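# Screw a feeder screw into the red-taped housing corner hole

## Task

Take a screw from the screw feeder and turn it into the housing hole at the corner marked with red tape until the screwdriver motor halts on its own (stopped_at_torque=1). The other three holes must stay empty, with no screw tip left in any of them. Once tight, do not turn or shift that screw again. If a screw was pressed in rather than turned, unscrew it completely and drive it again. Finally release the screw and raise the screwdriver clearly above its head, away from the work.

## Robot and tools

Robot: one UR3e arm on a base that may sit slightly tilted on the table. A powered screwdriver is mounted on it. The hex key has a thin vacuum sleeve around it that can hold a screw. A flat block extends roughly 9 cm from the last joint's axis toward the screwdriver's -y side and turns with the tool, so keep it clear of the housing and the feeder.

Frame: the scene frame has its origin on the table top directly under the arm base. +z is up, and +y is to the left when looking along +x. The tool point is the tip of the hex key when nothing presses on it. The key points along the tool point's +z axis and can be pushed back 12 mm. The printed position can be slightly off, more so at long reach.

The row: every motion uses one row of 10 plain numbers in this order: x, y, z, qw, qx, qy, qz, spindle, torque_limit, sleeve_vacuum.
- x, y, z is an absolute target for the tool point, in metres, in the scene frame.
- qw, qx, qy, qz is an absolute orientation quaternion, w first, in the scene frame. Send the intended quaternion in every row, not the one read back, because the read-back value drifts.
- spindle runs from -1 to 1 as a fraction of 500 rpm. Positive turns clockwise and drives the screw in; negative backs it out. It needs 0.5 s to spin up, and the motor keeps running between calls until you send 0.
- torque_limit runs from -1 to 1 and maps linearly onto 0.3 to 1.2 N m.
- sleeve_vacuum above 0.01 holds a screw; any other value releases it.
The last three values persist until you change them.

execute_actions: takes "actions", a list holding one action, one wait, or nothing.
- An empty list only returns the state.
- {"rows": [...], "steps": n} runs up to 15 control steps of 1/30 s each. Each row is used for one step, and the last row repeats.
- {"steps": n} with no rows waits up to 300 steps, counted from the previous result, so your reply time is included.
- "pictures" (true or false) turns the camera images on or off.
A target more than 0.6 m from the last reported position along any tool-point axis gets the call refused, and nothing is sent. On each step the command is clipped to within 100 mm and 16 degrees of the measured pose, and motion lags about 0.17 s. After a long command, read the reported pose and send the remainder.

move: takes "target" (one row as above, an absolute pose), "speed" (0.002 to 0.5 m/s, default 0.25; turning is limited to twice that in rad/s) and an optional "stop_force" (5 to 24 N). It follows a straight path lasting 0.5 to 10 s and does not avoid obstacles. With stop_force and a very low speed, the target can lie beyond the contact. The path halts when the push against the direction of motion rises by that amount, and the arm backs off two steps. Leave stop_force out when moving away from a surface you are pressing on. Do not rely on it during moves that rotate the tool. The result adds a "move:" line whose ending is done, contact, held, off_target, moving or fault, plus the limits that acted (paced means the pose was clipped; held means a check blocked some steps) and the distance to the target.

wait: takes "seconds" (0 to 10) and sends nothing new.

zoom_image: takes "camera" (cam_low, 672x504, or cam_wrist, 616x616) and "region" [x0, y0, x1, y1] in pixels from the top-left corner, at most 504x504.

read_manual: returns only the licence texts.

It cannot be undone.

Result lines:
- The state line gives the tool pose and its velocities.
- "Hand target" is where the controller is currently steering.
- HELD or "pose unreachable" mean the clearance check altered or blocked a command.
- Joint torques are the full drive outputs, with offsets and noise.
- Wrist force and torque are given on the tool's own axes, about ±3.5 N offset, saturating near 30 N. Pressing down on a surface reads as force back into the arm.
- turns is the cumulative key rotation, positive clockwise.
- screw_detected=1 while sleeve_vacuum_kpa is above 30, meaning a screw head seals the sleeve.
- stopped_at_torque=1 means tightening finished.

Screwing procedure:
1. Put the tool point on the screw axis, 2 mm below the top of the head.
2. Rotate slowly with spindle between -0.2 and 0.2. A slight negative value seats the key without advancing the screw.
3. Turn on the vacuum to pick the screw from the feeder. Carry it above the red-taped hole and approach gently.
4. Drive with a positive spindle value. The arm must descend 0.7 mm per turn to follow the screw.
5. The motor stops at 95% of torque_limit. After that, a new positive command has no effect until spindle has been 0 or negative for 0.5 s.
6. Finish every action with spindle 0.
When backing out, the motor does not stop on its own; if turns stops changing, raise torque_limit.

Avoid:
- Contact forces of 150 N, or joint loads at their limits (wrist joints 7.83 N m, elbow 24.3 N m). Either causes a 10 s fault stop. The arm is stiff, so commanding even slightly past a hard surface can cause a fault.
- Fast approaches.
- Holding loads for a long time, since motors overheat at 85 °C.
- Dropping the screw, slamming the tool, or knocking anything off the table.
- Leaving a screw tip in any unmarked hole.
Loose objects may occasionally get nudged by outside disturbances.

Each tool is called after "Request:" by a JSON object that holds its "op" and its "data".

## Session

Request:
{"op": "move", "data": {"target": [0.38,0,0.23,0,1,0,0,0,0,0]}}

Scene clock: 4.77 s of 5600.00 s.
end_effector_position=(+0.3795, -0.0003, +0.2295) sleeve_vacuum_kpa=0 screw_detected=0 stopped_at_torque=0 turns=0.00 end_effector_quat_wxyz=(-0.001, +1.000, +0.001, +0.001) end_effector_velocity=(-0.001, +0.000, -0.001) end_effector_angular_velocity=(-0.015, +0.013, -0.007)
Joint positions: [ 0.396 -1.887  1.511 -1.362 -2.109  1.94 ]
Joint velocities: [ 0.019  0.035 -0.031  0.029 -0.012  0.04 ]
Joint torques (N m, as the arm reports them, + toward a larger angle): [  8.68  -6.62 -14.91  -1.72  -1.29   0.84]
Wrist force (N, on the end effector, along its own x y z axes, offset not removed): [-1.9 -0.9 -0.5]
Wrist torque (N m, same axes, about the end effector's origin, offset not removed): [-0.35 0.50 0.19]
Hand target: +0.379, -0.000, +0.229; +0.000, +1.000, +0.000, -0.000
Off the commanded pose: 0.001 m, 0 deg.
move: done; limits=paced

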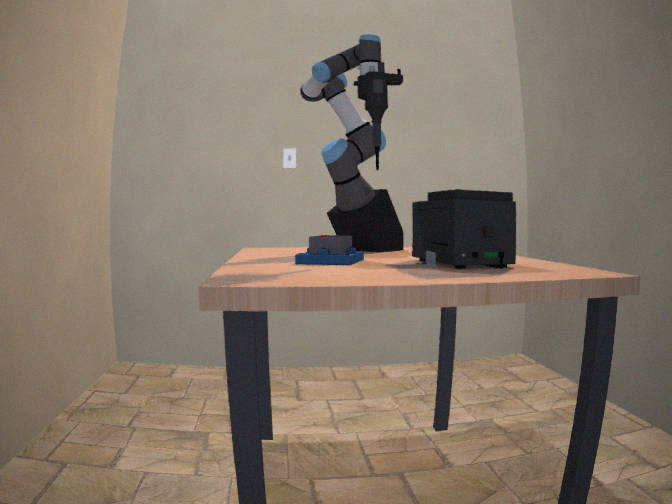

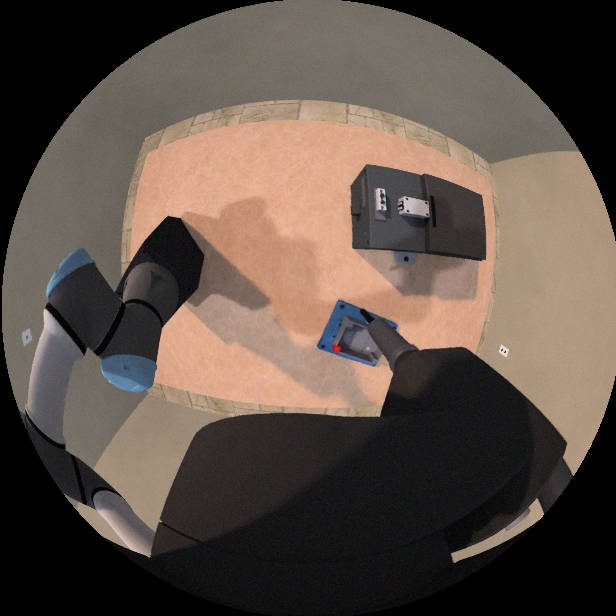

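Request:
{"op": "move", "data": {"target": [0.43,0.15,0.185,0,1,0,0,0,0,0], "speed": 0.15}}

Request:
{"op": "zoom_image", "data": {"camera": "cam_wrist", "region": [320,260,400,340]}}

Scene clock: 14.80 s of 5600.00 s.
end_effector_position=(+0.4297, +0.1495, +0.1852) sleeve_vacuum_kpa=0 screw_detected=0 stopped_at_torque=0 turns=0.00 end_effector_quat_wxyz=(-0.000, +1.000, +0.000, +0.000) end_effector_velocity=(+0.001, +0.002, -0.001) end_effector_angular_velocity=(-0.003, +0.003, +0.001)
Joint positions: [ 0.633 -1.296  1.271 -1.565 -2.132  2.22 ]
Joint velocities: [ 0.002  0.02  -0.024  0.011 -0.001  0.004]
Joint torques (N m, as the arm reports them, + toward a larger angle): [ 13.13 -12.01 -14.71  -1.7   -1.59   0.79]
Wrist force (N, on the end effector, along its own x y z axes, offset not removed): [-0.8 -2.9 -1.5]
Wrist torque (N m, same axes, about the end effector's origin, offset not removed): [-0.93 0.05 0.18]
Hand target: +0.430, +0.150, +0.185; +0.000, +1.000, +0.000, -0.000
Off the commanded pose: 0.001 m, 0 deg.
After step 90, 5.30 s passed at rest.
move: done

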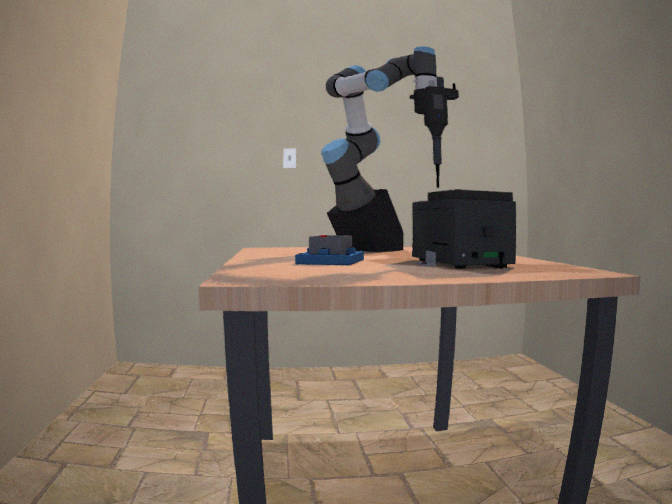

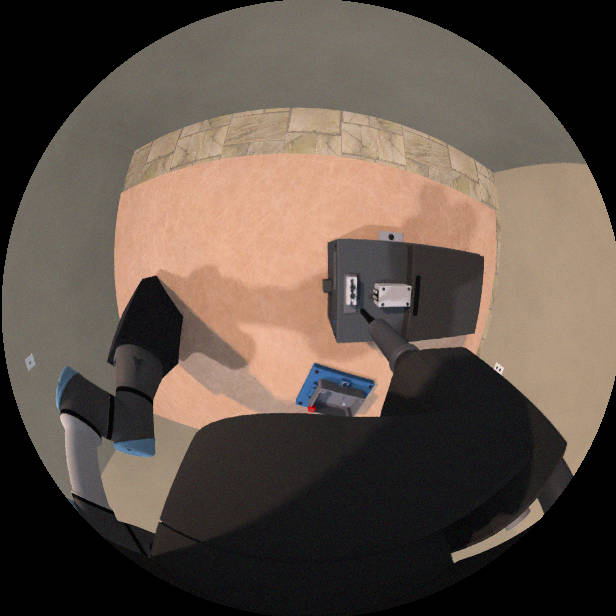

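Region (320, 260, 400, 340) of cam_wrist's 616x616 image, scaled by 6.300, with more detail than that image has.

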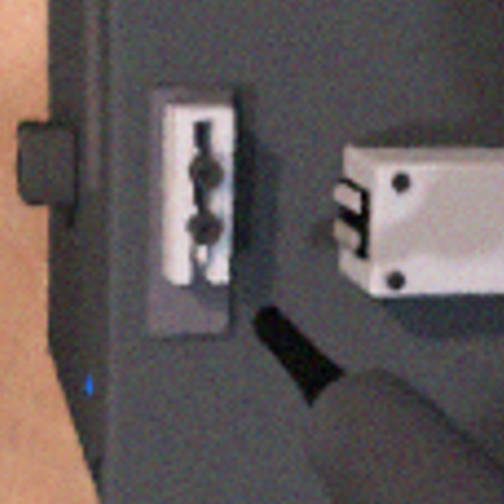

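Request:
{"op": "move", "data": {"target": [0.422,0.164,0.176,0,1,0,0,0,0,1], "speed": 0.03}}

Request:
{"op": "zoom_image", "data": {"camera": "cam_wrist", "region": [320,260,400,340]}}

Scene clock: 20.53 s of 5600.00 s.
end_effector_position=(+0.4221, +0.1637, +0.1762) sleeve_vacuum_kpa=14 screw_detected=0 stopped_at_torque=0 turns=0.00 end_effector_quat_wxyz=(+0.000, +1.000, +0.000, -0.000) end_effector_velocity=(-0.002, +0.002, -0.002) end_effector_angular_velocity=(-0.002, +0.001, +0.002)
Joint positions: [ 0.656 -1.269  1.304 -1.61  -2.133  2.248]
Joint velocities: [ 0.003  0.005  0.007 -0.007 -0.001  0.003]
Joint torques (N m, as the arm reports them, + toward a larger angle): [ 12.63 -12.38 -10.41  -3.55  -1.59   0.63]
Wrist force (N, on the end effector, along its own x y z axes, offset not removed): [0.7 -2.6 -0.3]
Wrist torque (N m, same axes, about the end effector's origin, offset not removed): [-0.78 -0.19 0.27]
Hand target: +0.422, +0.164, +0.176; +0.000, +1.000, +0.000, -0.000
Off the commanded pose: 0.000 m, 0 deg.
After step 90, 1.73 s passed at rest.
move: done

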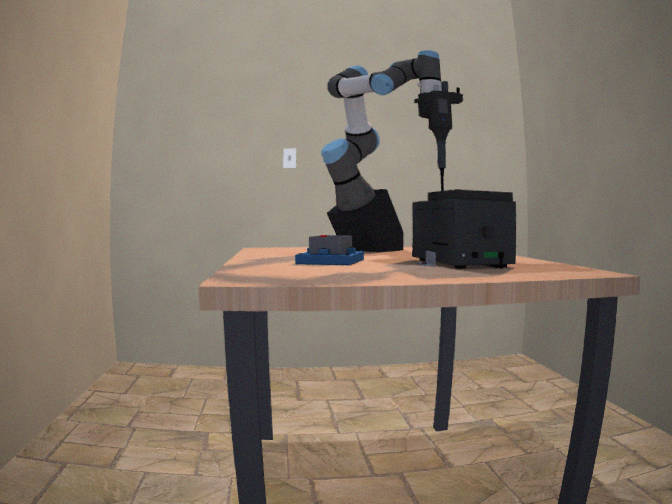

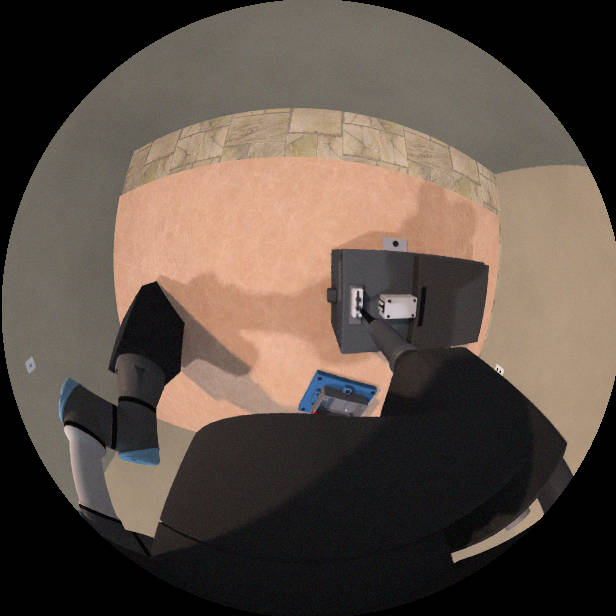

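Region (320, 260, 400, 340) of cam_wrist's 616x616 image, scaled by 6.300, with more detail than that image has.

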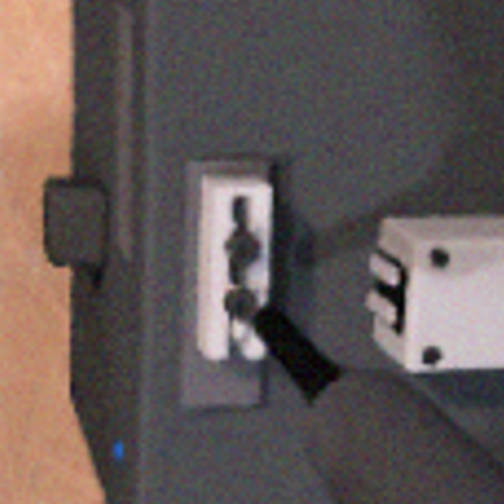

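Request:
{"op": "move", "data": {"target": [0.4192,0.1648,0.1735,0,1,0,0,0,0,1], "speed": 0.01}}

Request:
{"op": "zoom_image", "data": {"camera": "cam_wrist", "region": [320,260,400,340]}}

Request:
{"op": "move", "data": {"target": [0.4192,0.1648,0.166,0,1,0,0,-0.15,0,1], "speed": 0.004, "stop_force": 10}}

Request:
{"op": "execute_actions", "data": {"actions": [{"rows":[[0.4192,0.1648,0.166,0,1,0,0,0,0,1]],"steps":5}], "pictures": false}}

Request:
{"op": "zoom_image", "data": {"camera": "cam_wrist", "region": [320,260,400,340]}}

Scene clock: 29.10 s of 5600.00 s.
end_effector_position=(+0.4194, +0.1647, +0.1737) sleeve_vacuum_kpa=14 screw_detected=0 stopped_at_torque=0 turns=0.00 end_effector_quat_wxyz=(+0.000, +1.000, -0.000, -0.000) end_effector_velocity=(-0.002, +0.000, -0.001) end_effector_angular_velocity=(+0.001, -0.001, -0.001)
Joint positions: [ 0.659 -1.273  1.326 -1.626 -2.133  2.25 ]
Joint velocities: [ 0.001 -0.005  0.016 -0.011  0.     0.001]
Joint torques (N m, as the arm reports them, + toward a larger angle): [ 13.17 -18.67  -9.96  -3.42  -0.99   0.68]
Wrist force (N, on the end effector, along its own x y z axes, offset not removed): [-0.2 -2.5 0.1]
Wrist torque (N m, same axes, about the end effector's origin, offset not removed): [-0.70 0.06 0.20]
Hand target: +0.419, +0.165, +0.174; +0.000, +1.000, -0.000, -0.000
Off the commanded pose: 0.000 m, 0 deg.
After step 90, 4.87 s passed at rest.
move: done

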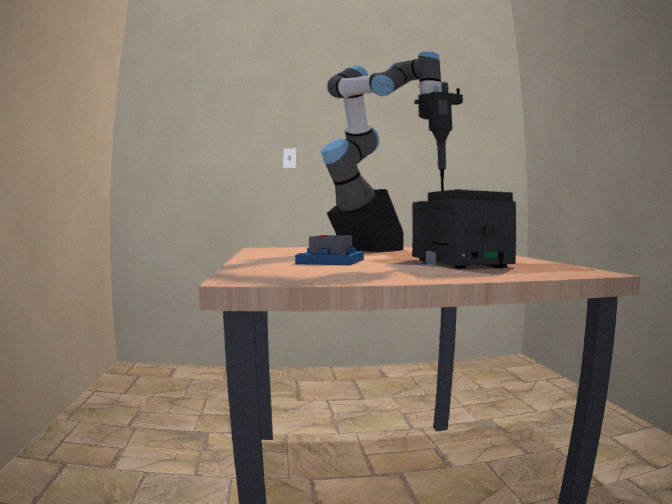

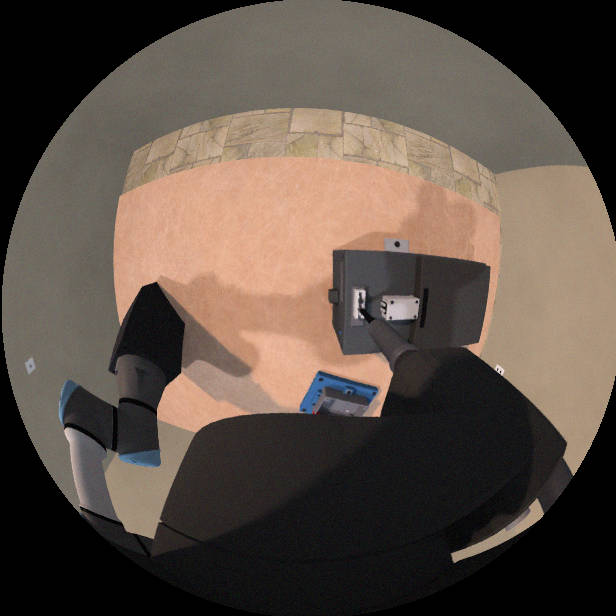

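Region (320, 260, 400, 340) of cam_wrist's 616x616 image, scaled by 6.300, with more detail than that image has.

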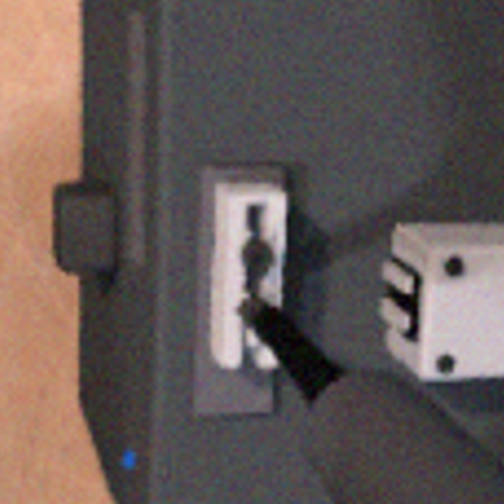

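Scene clock: 31.23 s of 5600.00 s.
end_effector_position=(+0.4192, +0.1648, +0.1662) sleeve_vacuum_kpa=39 screw_detected=1 stopped_at_torque=0 turns=-2.64 end_effector_quat_wxyz=(-0.000, +1.000, -0.000, +0.000) end_effector_velocity=(-0.000, +0.000, -0.001) end_effector_angular_velocity=(-0.000, +0.000, +0.001)
Joint positions: [ 0.648 -1.277  1.364 -1.667 -2.133  2.238]
Joint velocities: [-0.002 -0.     0.006 -0.007  0.    -0.003]
Joint torques (N m, as the arm reports them, + toward a larger angle): [  7.31 -17.    -8.78  -3.01   0.63  -0.69]
Wrist force (N, on the end effector, along its own x y z axes, offset not removed): [-0.1 0.8 -6.4]
Wrist torque (N m, same axes, about the end effector's origin, offset not removed): [0.05 -0.09 0.03]
Hand target: +0.419, +0.165, +0.166; -0.000, +1.000, -0.000, -0.000
Off the commanded pose: 0.000 m, 0 deg.
move: done

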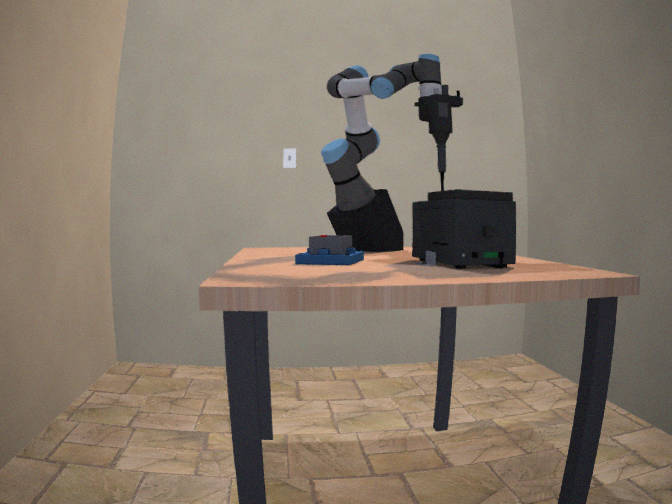

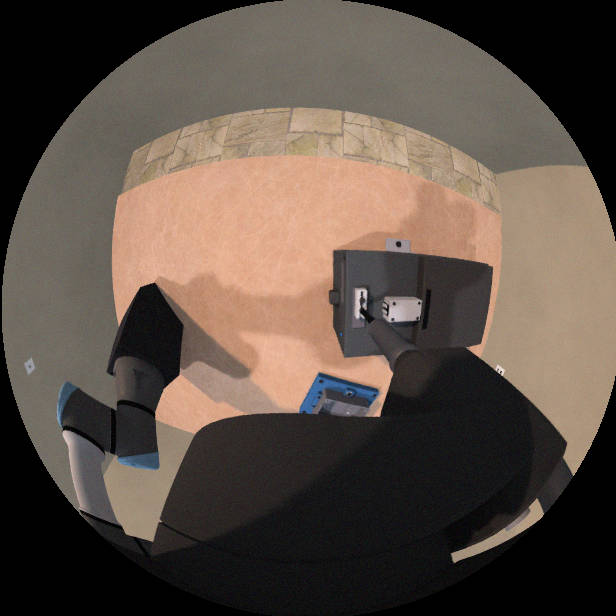

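Scene clock: 31.40 s of 5600.00 s.
end_effector_position=(+0.4192, +0.1648, +0.1661) sleeve_vacuum_kpa=39 screw_detected=1 stopped_at_torque=0 turns=-2.64 end_effector_quat_wxyz=(+0.000, +1.000, -0.000, +0.000) end_effector_velocity=(-0.001, -0.000, -0.001) end_effector_angular_velocity=(-0.001, +0.002, +0.002)
Joint positions: [ 0.648 -1.277  1.365 -1.668 -2.133  2.238]
Joint velocities: [-0.001 -0.     0.002 -0.     0.    -0.002]
Joint torques (N m, as the arm reports them, + toward a larger angle): [  7.75 -17.3   -8.53  -2.96   0.75  -0.7 ]
Wrist force (N, on the end effector, along its own x y z axes, offset not removed): [1.0 -3.4 -5.3]
Wrist torque (N m, same axes, about the end effector's origin, offset not removed): [-1.06 -0.18 0.20]
Hand target: +0.419, +0.165, +0.166; +0.000, +1.000, -0.000, -0.000
Off the commanded pose: 0.000 m, 0 deg.
Steps of this call (steps 1 to 5: all 5 steps of this action). Readings (end_effector_position | what the end effector reports):
1: (+0.4192, +0.1648, +0.1661) | sleeve_vacuum_kpa=39 screw_detected=1 stopped_at_torque=0 turns=-2.64
2: (+0.4192, +0.1648, +0.1661) | sleeve_vacuum_kpa=39 screw_detected=1 stopped_at_torque=0 turns=-2.64
4: (+0.4192, +0.1648, +0.1661) | sleeve_vacuum_kpa=39 screw_detected=1 stopped_at_torque=0 turns=-2.64
5: the state above

Region (320, 260, 400, 340) of cam_wrist's 616x616 image, scaled by 6.300, with more detail than that image has.

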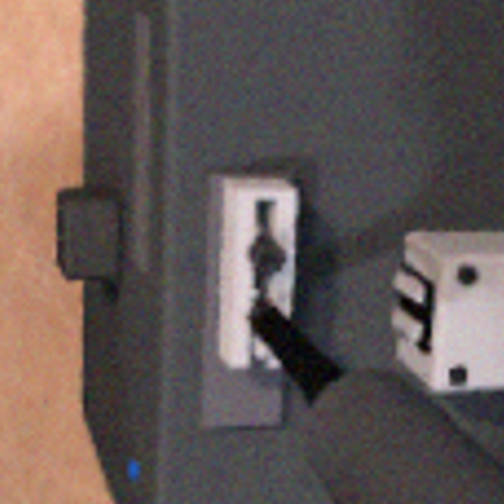

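Request:
{"op": "move", "data": {"target": [0.4192,0.1648,0.21,0,1,0,0,0,0,1], "speed": 0.05}}

Request:
{"op": "move", "data": {"target": [0.37,-0.15,0.125,0,1,0,0,0,0,1], "speed": 0.15}}

Request:
{"op": "zoom_image", "data": {"camera": "cam_wrist", "region": [320,260,400,340]}}

Scene clock: 37.63 s of 5600.00 s.
end_effector_position=(+0.4192, +0.1647, +0.2096) sleeve_vacuum_kpa=39 screw_detected=1 stopped_at_torque=0 turns=-2.64 end_effector_quat_wxyz=(-0.000, +1.000, +0.000, +0.000) end_effector_velocity=(-0.000, +0.000, +0.002) end_effector_angular_velocity=(-0.004, +0.005, +0.001)
Joint positions: [ 0.71  -1.239  1.125 -1.428 -2.132  2.311]
Joint velocities: [ 0.004  0.014 -0.032  0.028  0.001  0.008]
Joint torques (N m, as the arm reports them, + toward a larger angle): [ 12.88 -12.3  -14.56  -1.55   0.39   0.59]
Wrist force (N, on the end effector, along its own x y z axes, offset not removed): [0.0 -0.7 -1.7]
Wrist torque (N m, same axes, about the end effector's origin, offset not removed): [-0.24 -0.18 0.07]
Hand target: +0.419, +0.165, +0.210; +0.000, +1.000, +0.000, +0.000
Off the commanded pose: 0.000 m, 0 deg.
After step 90, 1.90 s passed at rest.
move: done

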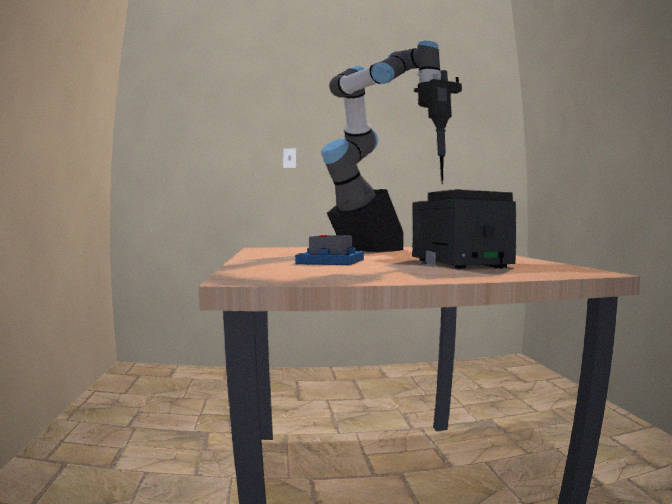

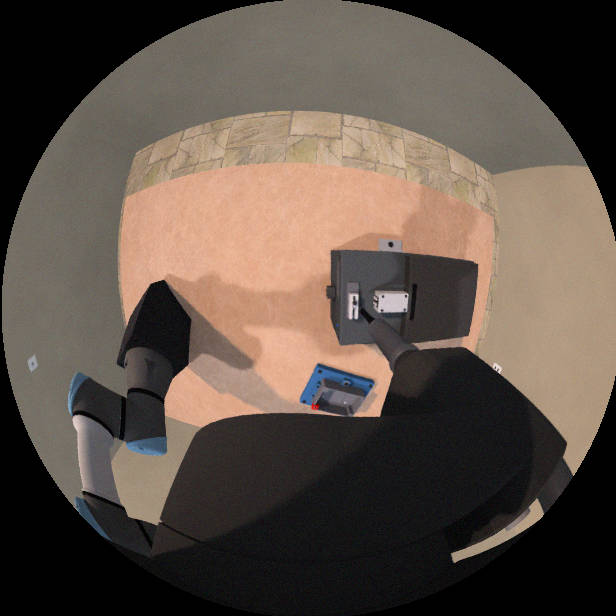

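Scene clock: 40.80 s of 5600.00 s.
end_effector_position=(+0.3711, -0.1493, +0.1250) sleeve_vacuum_kpa=39 screw_detected=1 stopped_at_torque=0 turns=-2.64 end_effector_quat_wxyz=(+0.002, +1.000, -0.001, -0.001) end_effector_velocity=(-0.001, -0.001, -0.000) end_effector_angular_velocity=(+0.019, -0.017, +0.005)
Joint positions: [-0.851 -2.422  1.998 -1.71  -1.604  0.734]
Joint velocities: [-0.134 -0.064  0.004  0.06   0.097 -0.118]
Joint torques (N m, as the arm reports them, + toward a larger angle): [  3.6  -11.82 -11.95  -1.97   1.74  -0.69]
Wrist force (N, on the end effector, along its own x y z axes, offset not removed): [-1.5 -1.6 1.2]
Wrist torque (N m, same axes, about the end effector's origin, offset not removed): [-0.46 0.54 0.23]
Hand target: +0.371, -0.149, +0.125; +0.000, +1.000, -0.000, +0.000
Off the commanded pose: 0.001 m, 0 deg.
move: done

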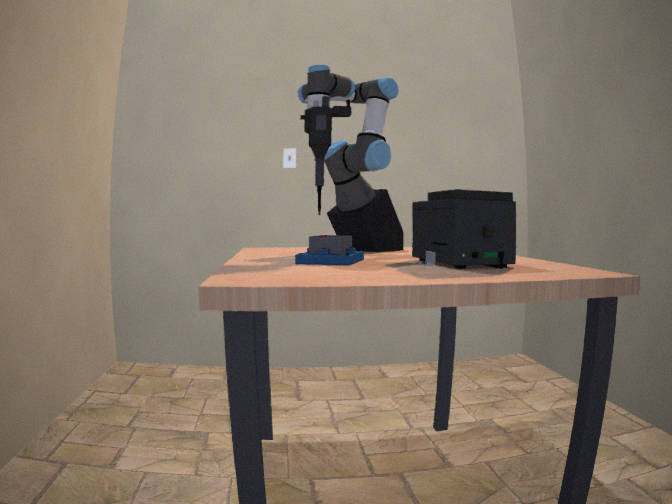

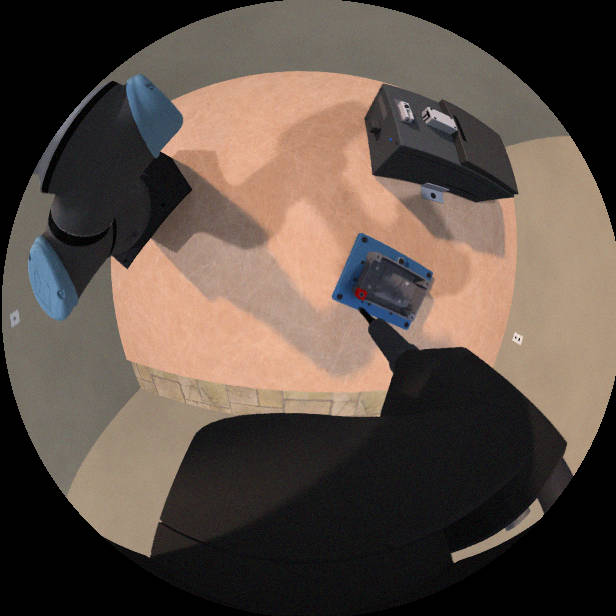

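Region (320, 260, 400, 340) of cam_wrist's 616x616 image, scaled by 6.300, with more detail than that image has.

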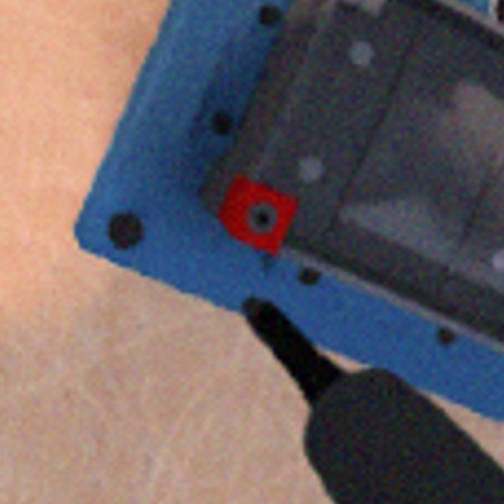

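Request:
{"op": "move", "data": {"target": [0.388,-0.143,0.092,0,1,0,0,0,0,1], "speed": 0.04}}

Request:
{"op": "zoom_image", "data": {"camera": "cam_wrist", "region": [320,260,400,340]}}

Request:
{"op": "zoom_image", "data": {"camera": "cam_low", "region": [300,200,350,250]}}

Scene clock: 51.60 s of 5600.00 s.
end_effector_position=(+0.3877, -0.1430, +0.0924) sleeve_vacuum_kpa=39 screw_detected=1 stopped_at_torque=0 turns=-2.64 end_effector_quat_wxyz=(-0.000, +1.000, +0.000, +0.000) end_effector_velocity=(+0.001, +0.001, -0.003) end_effector_angular_velocity=(-0.003, +0.005, -0.001)
Joint positions: [-0.731 -2.279  2.093 -1.94  -1.664  0.834]
Joint velocities: [ 0.026  0.024  0.004 -0.024 -0.019  0.023]
Joint torques (N m, as the arm reports them, + toward a larger angle): [  8.13  -8.24 -11.61  -3.99  -0.48   0.76]
Wrist force (N, on the end effector, along its own x y z axes, offset not removed): [-2.1 -3.2 0.2]
Wrist torque (N m, same axes, about the end effector's origin, offset not removed): [-0.90 0.75 0.19]
Hand target: +0.388, -0.143, +0.092; -0.000, +1.000, +0.000, -0.000
Off the commanded pose: 0.000 m, 0 deg.
After step 90, 6.43 s passed at rest.
move: done

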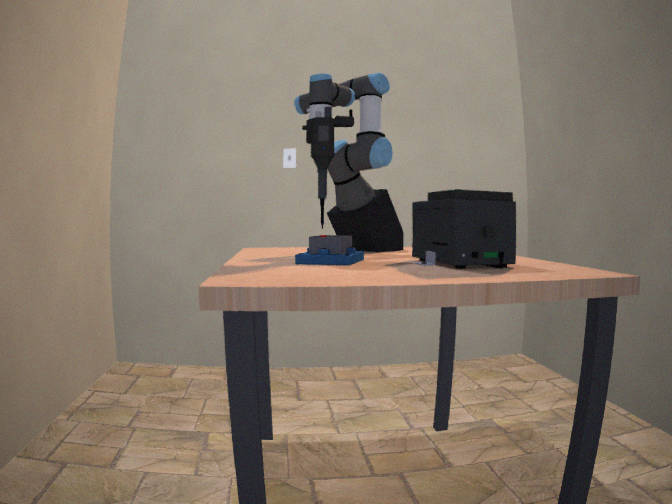

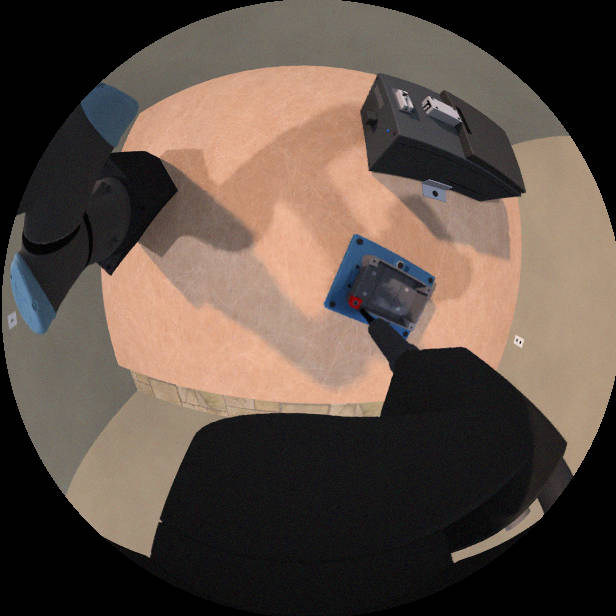

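Region (320, 260, 400, 340) of cam_wrist's 616x616 image, scaled by 6.300, with more detail than that image has.

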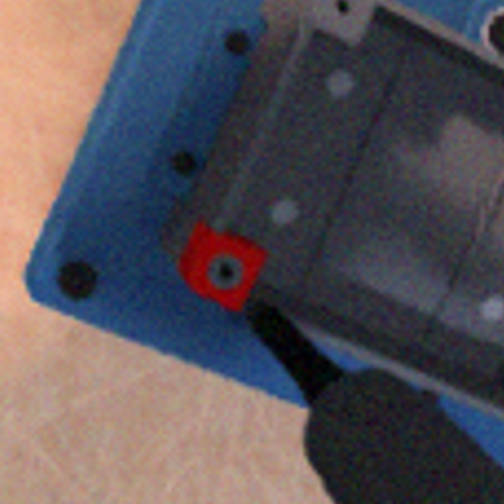

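Region (300, 200, 350, 250) of cam_low's 672x504 image, scaled by 10.080, with more detail than that image has.

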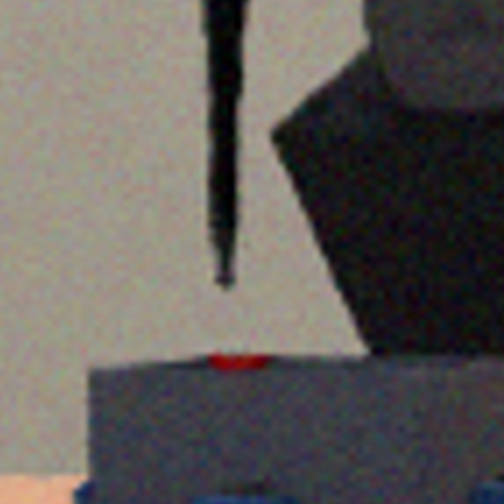

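Request:
{"op": "move", "data": {"target": [0.387,-0.1405,0.08,0,1,0,0,0,0,1], "speed": 0.02}}

Request:
{"op": "zoom_image", "data": {"camera": "cam_wrist", "region": [320,260,400,340]}}

Request:
{"op": "zoom_image", "data": {"camera": "cam_low", "region": [300,200,350,250]}}

Scene clock: 60.33 s of 5600.00 s.
end_effector_position=(+0.3870, -0.1406, +0.0804) sleeve_vacuum_kpa=39 screw_detected=1 stopped_at_torque=0 turns=-2.64 end_effector_quat_wxyz=(-0.000, +1.000, +0.000, -0.000) end_effector_velocity=(+0.001, -0.000, -0.002) end_effector_angular_velocity=(-0.003, -0.002, -0.002)
Joint positions: [-0.727 -2.263  2.143 -2.005 -1.667  0.838]
Joint velocities: [ 0.001  0.004  0.012 -0.019 -0.001  0.003]
Joint torques (N m, as the arm reports them, + toward a larger angle): [  7.96  -6.96 -10.73  -3.87  -0.32   0.72]
Wrist force (N, on the end effector, along its own x y z axes, offset not removed): [-0.5 -1.2 0.3]
Wrist torque (N m, same axes, about the end effector's origin, offset not removed): [-0.39 0.15 0.11]
Hand target: +0.387, -0.140, +0.080; -0.000, +1.000, +0.000, -0.000
Off the commanded pose: 0.000 m, 0 deg.
After step 90, 4.80 s passed at rest.
move: done

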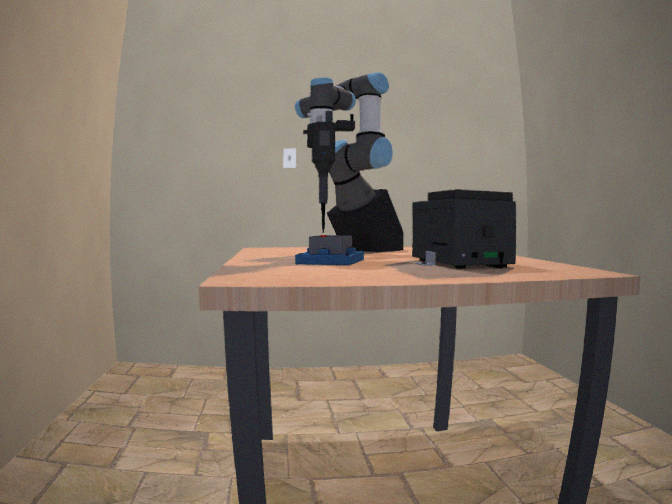

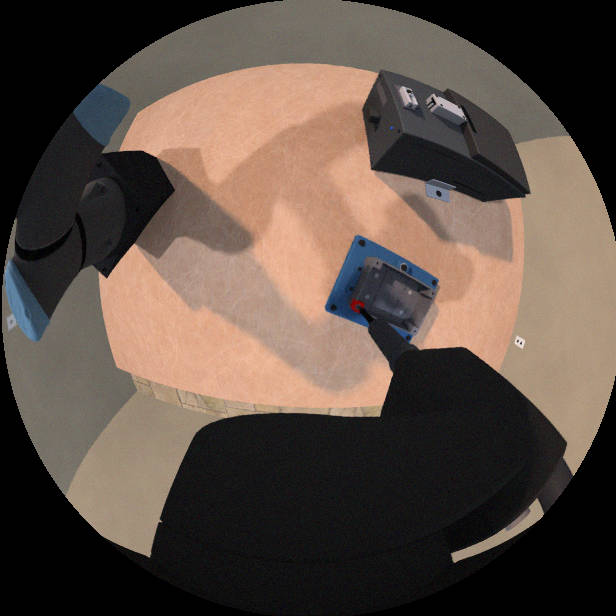

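Region (320, 260, 400, 340) of cam_wrist's 616x616 image, scaled by 6.300, with more detail than that image has.

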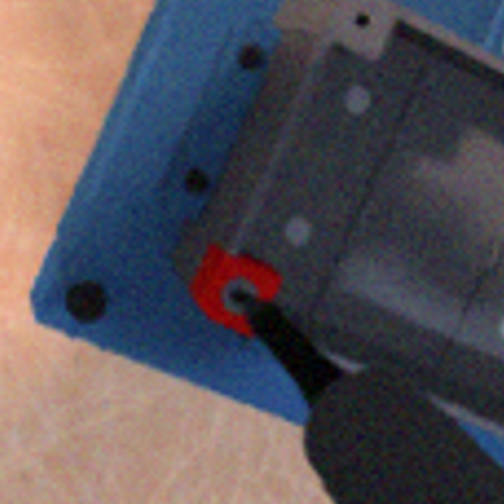

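Region (300, 200, 350, 250) of cam_low's 672x504 image, scaled by 10.080, with more detail than that image has.

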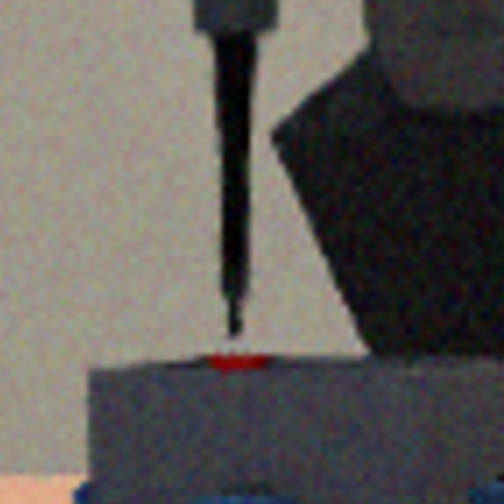

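Request:
{"op": "move", "data": {"target": [0.3858,-0.140,0.078,0,1,0,0,0,0,1], "speed": 0.01}}

Request:
{"op": "move", "data": {"target": [0.3858,-0.140,0.06,0,1,0,0,0.4,0,1], "speed": 0.003, "stop_force": 11}}

Request:
{"op": "execute_actions", "data": {"actions": [{"steps":75}], "pictures": false}}

Request:
{"op": "move", "data": {"target": [0.3858,-0.140,0.077,0,1,0,0,0,0,1], "speed": 0.02}}

Request:
{"op": "zoom_image", "data": {"camera": "cam_wrist", "region": [340,280,390,330]}}

Scene clock: 70.20 s of 5600.00 s.
end_effector_position=(+0.3859, -0.1400, +0.0782) sleeve_vacuum_kpa=39 screw_detected=1 stopped_at_torque=0 turns=-2.64 end_effector_quat_wxyz=(-0.000, +1.000, -0.000, -0.000) end_effector_velocity=(-0.001, +0.001, -0.001) end_effector_angular_velocity=(+0.000, +0.001, +0.001)
Joint positions: [-0.731 -2.266  2.156 -2.015 -1.664  0.834]
Joint velocities: [-0.003 -0.003  0.008 -0.005  0.002 -0.004]
Joint torques (N m, as the arm reports them, + toward a larger angle): [  3.01 -12.75 -10.98  -3.79   1.65  -0.68]
Wrist force (N, on the end effector, along its own x y z axes, offset not removed): [-0.8 -2.8 0.7]
Wrist torque (N m, same axes, about the end effector's origin, offset not removed): [-0.88 0.29 0.37]
Hand target: +0.386, -0.140, +0.078; +0.000, +1.000, -0.000, -0.000
Off the commanded pose: 0.000 m, 0 deg.
After step 90, 6.17 s passed at rest.
move: done

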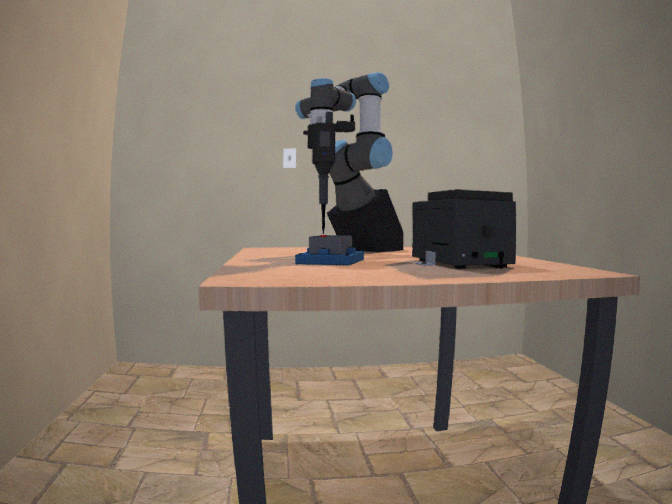

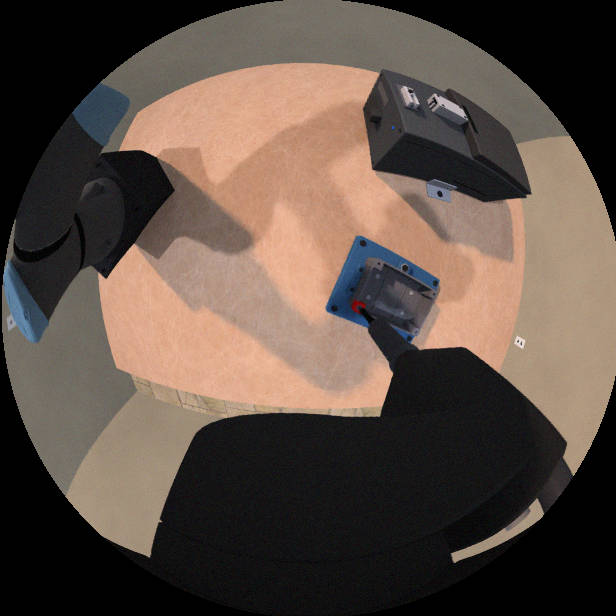

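Scene clock: 76.47 s of 5600.00 s.
end_effector_position=(+0.3858, -0.1400, +0.0601) sleeve_vacuum_kpa=40 screw_detected=1 stopped_at_torque=1 turns=15.59 end_effector_quat_wxyz=(-0.000, +1.000, -0.000, +0.000) end_effector_velocity=(+0.000, -0.001, -0.001) end_effector_angular_velocity=(-0.001, -0.000, -0.001)
Joint positions: [-0.744 -2.232  2.218 -2.113 -1.658  0.824]
Joint velocities: [-0.001  0.002  0.004 -0.007  0.     0.   ]
Joint torques (N m, as the arm reports them, + toward a larger angle): [ 3.59 -6.15 -9.01 -3.07  2.15 -0.74]
Wrist force (N, on the end effector, along its own x y z axes, offset not removed): [-1.3 -0.3 -8.3]
Wrist torque (N m, same axes, about the end effector's origin, offset not removed): [-0.51 -0.32 0.20]
Hand target: +0.386, -0.140, +0.060; -0.000, +1.000, -0.000, +0.000
Off the commanded pose: 0.000 m, 0 deg.
move: done

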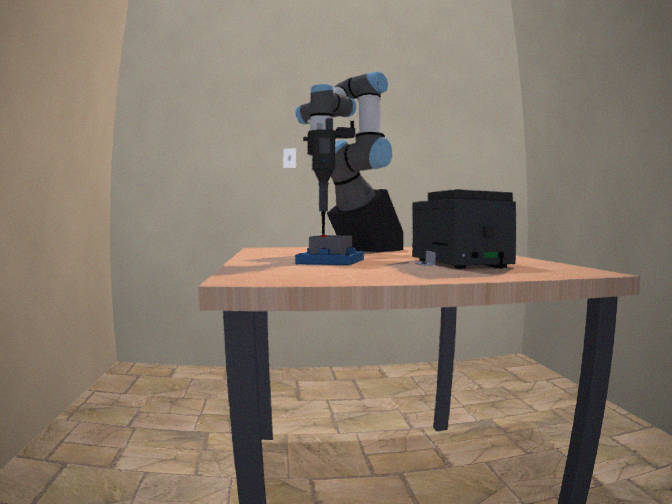

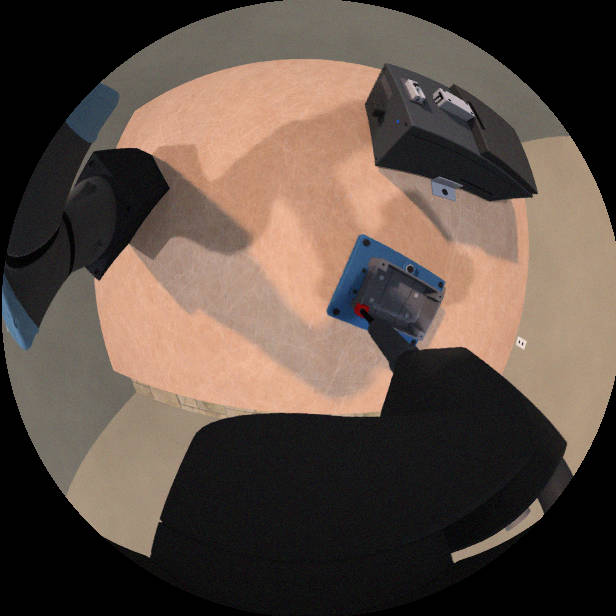

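Scene clock: 78.97 s of 5600.00 s.
end_effector_position=(+0.3858, -0.1400, +0.0600) sleeve_vacuum_kpa=40 screw_detected=1 stopped_at_torque=1 turns=15.59 end_effector_quat_wxyz=(-0.000, +1.000, -0.000, +0.000) end_effector_velocity=(-0.000, +0.000, -0.000) end_effector_angular_velocity=(+0.001, +0.001, -0.001)
Joint positions: [-0.744 -2.232  2.219 -2.113 -1.658  0.823]
Joint velocities: [ 0.    -0.    -0.     0.001  0.     0.001]
Joint torques (N m, as the arm reports them, + toward a larger angle): [ 3.92 -5.76 -8.7  -3.09  2.13 -0.73]
Wrist force (N, on the end effector, along its own x y z axes, offset not removed): [-1.3 0.9 -8.2]
Wrist torque (N m, same axes, about the end effector's origin, offset not removed): [-0.13 -0.40 0.11]
Hand target: +0.386, -0.140, +0.060; -0.000, +1.000, -0.000, +0.000
Off the commanded pose: 0.000 m, 0 deg.
Steps of this call (steps 1 to 75: nothing new was sent). Readings (end_effector_position | what the end effector reports):
1: (+0.3858, -0.1400, +0.0601) | sleeve_vacuum_kpa=40 screw_detected=1 stopped_at_torque=1 turns=15.59
2: (+0.3858, -0.1400, +0.0601) | sleeve_vacuum_kpa=40 screw_detected=1 stopped_at_torque=1 turns=15.59
4: (+0.3858, -0.1400, +0.0601) | sleeve_vacuum_kpa=40 screw_detected=1 stopped_at_torque=1 turns=15.59
8: (+0.3858, -0.1400, +0.0600) | sleeve_vacuum_kpa=40 screw_detected=1 stopped_at_torque=1 turns=15.59
75: the state above

Scene clock: 80.13 s of 5600.00 s.
end_effector_position=(+0.3858, -0.1400, +0.0766) sleeve_vacuum_kpa=14 screw_detected=0 stopped_at_torque=1 turns=15.59 end_effector_quat_wxyz=(+0.000, +1.000, +0.000, +0.000) end_effector_velocity=(-0.000, +0.000, +0.003) end_effector_angular_velocity=(+0.001, +0.001, +0.001)
Joint positions: [-0.733 -2.265  2.162 -2.023 -1.664  0.833]
Joint velocities: [ 0.002 -0.004 -0.011  0.017 -0.001  0.   ]
Joint torques (N m, as the arm reports them, + toward a larger angle): [  8.21 -13.78 -15.31  -1.93  -0.48   0.67]
Wrist force (N, on the end effector, along its own x y z axes, offset not removed): [-0.4 -3.3 0.6]
Wrist torque (N m, same axes, about the end effector's origin, offset not removed): [-0.88 0.19 0.30]
Hand target: +0.386, -0.140, +0.077; +0.000, +1.000, +0.000, -0.000
Off the commanded pose: 0.000 m, 0 deg.
move: done

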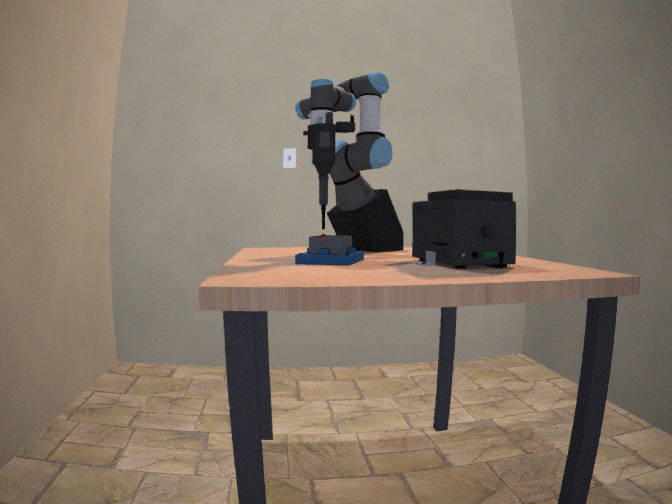

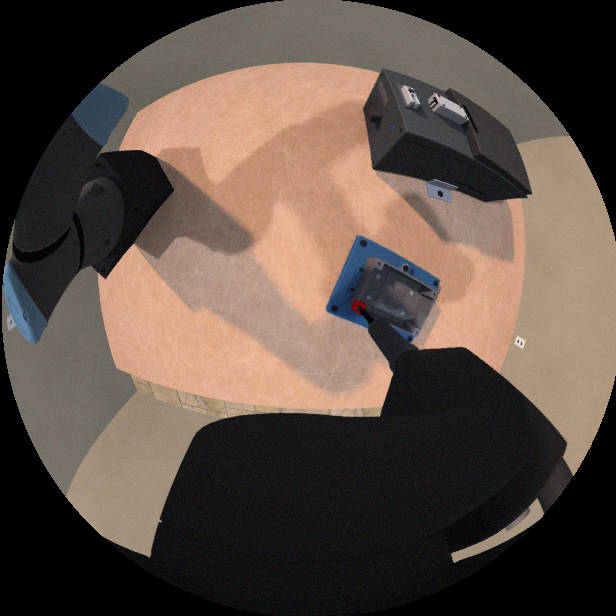

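Region (340, 280, 390, 330) of cam_wrist's 616x616 image, scaled by 10.080, with more detail than that image has.

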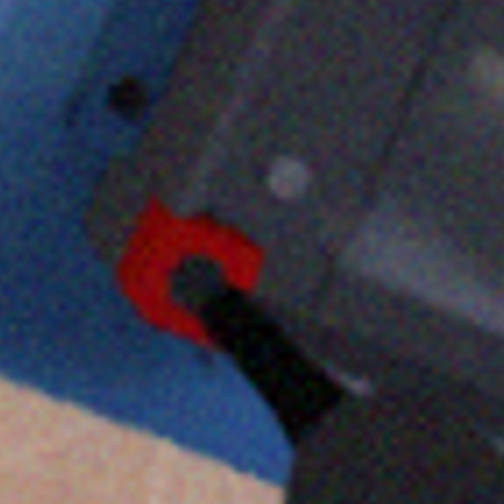

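Request:
{"op": "move", "data": {"target": [0.3858,-0.14,0.16,0,1,0,0,0,0,0], "speed": 0.1}}

Request:
{"op": "finished_scene", "data": {"scene": 2}}

Scene clock: 85.60 s of 5600.00 s.
end_effector_position=(+0.3857, -0.1400, +0.1596) sleeve_vacuum_kpa=0 screw_detected=0 stopped_at_torque=1 turns=15.59 end_effector_quat_wxyz=(+0.000, +1.000, +0.000, +0.000) end_effector_velocity=(+0.000, -0.000, +0.003) end_effector_angular_velocity=(+0.001, +0.004, -0.002)
Joint positions: [-0.65  -2.313  1.823 -1.628 -1.707  0.904]
Joint velocities: [ 0.01   0.01  -0.02   0.015 -0.007  0.012]
Joint torques (N m, as the arm reports them, + toward a larger angle): [  7.83  -7.37 -16.96  -2.07  -0.36   0.68]
Wrist force (N, on the end effector, along its own x y z axes, offset not removed): [0.2 -2.5 -2.2]
Wrist torque (N m, same axes, about the end effector's origin, offset not removed): [-0.67 -0.28 0.24]
Hand target: +0.386, -0.140, +0.160; -0.000, +1.000, +0.000, -0.000
Off the commanded pose: 0.000 m, 0 deg.
After step 90, 1.03 s passed at rest.
move: done

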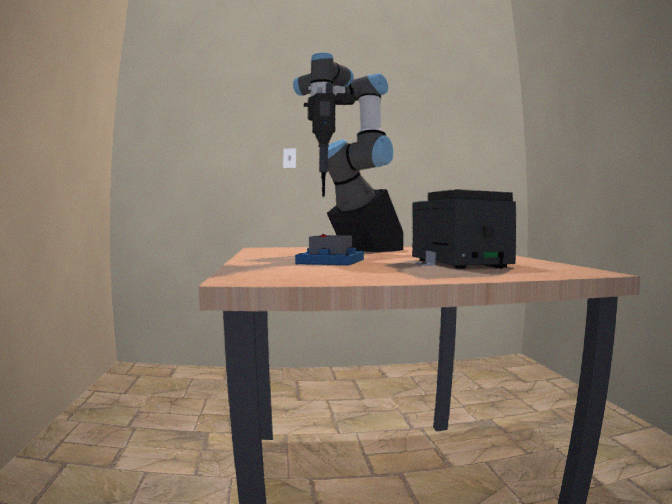

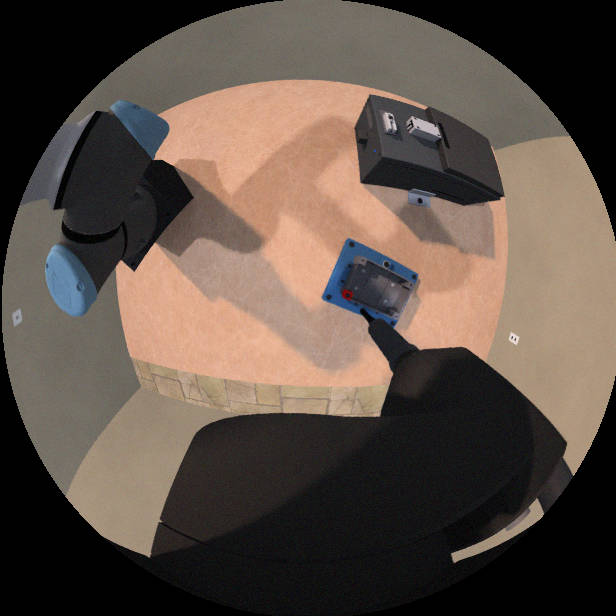

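The scene is finished: the task was done.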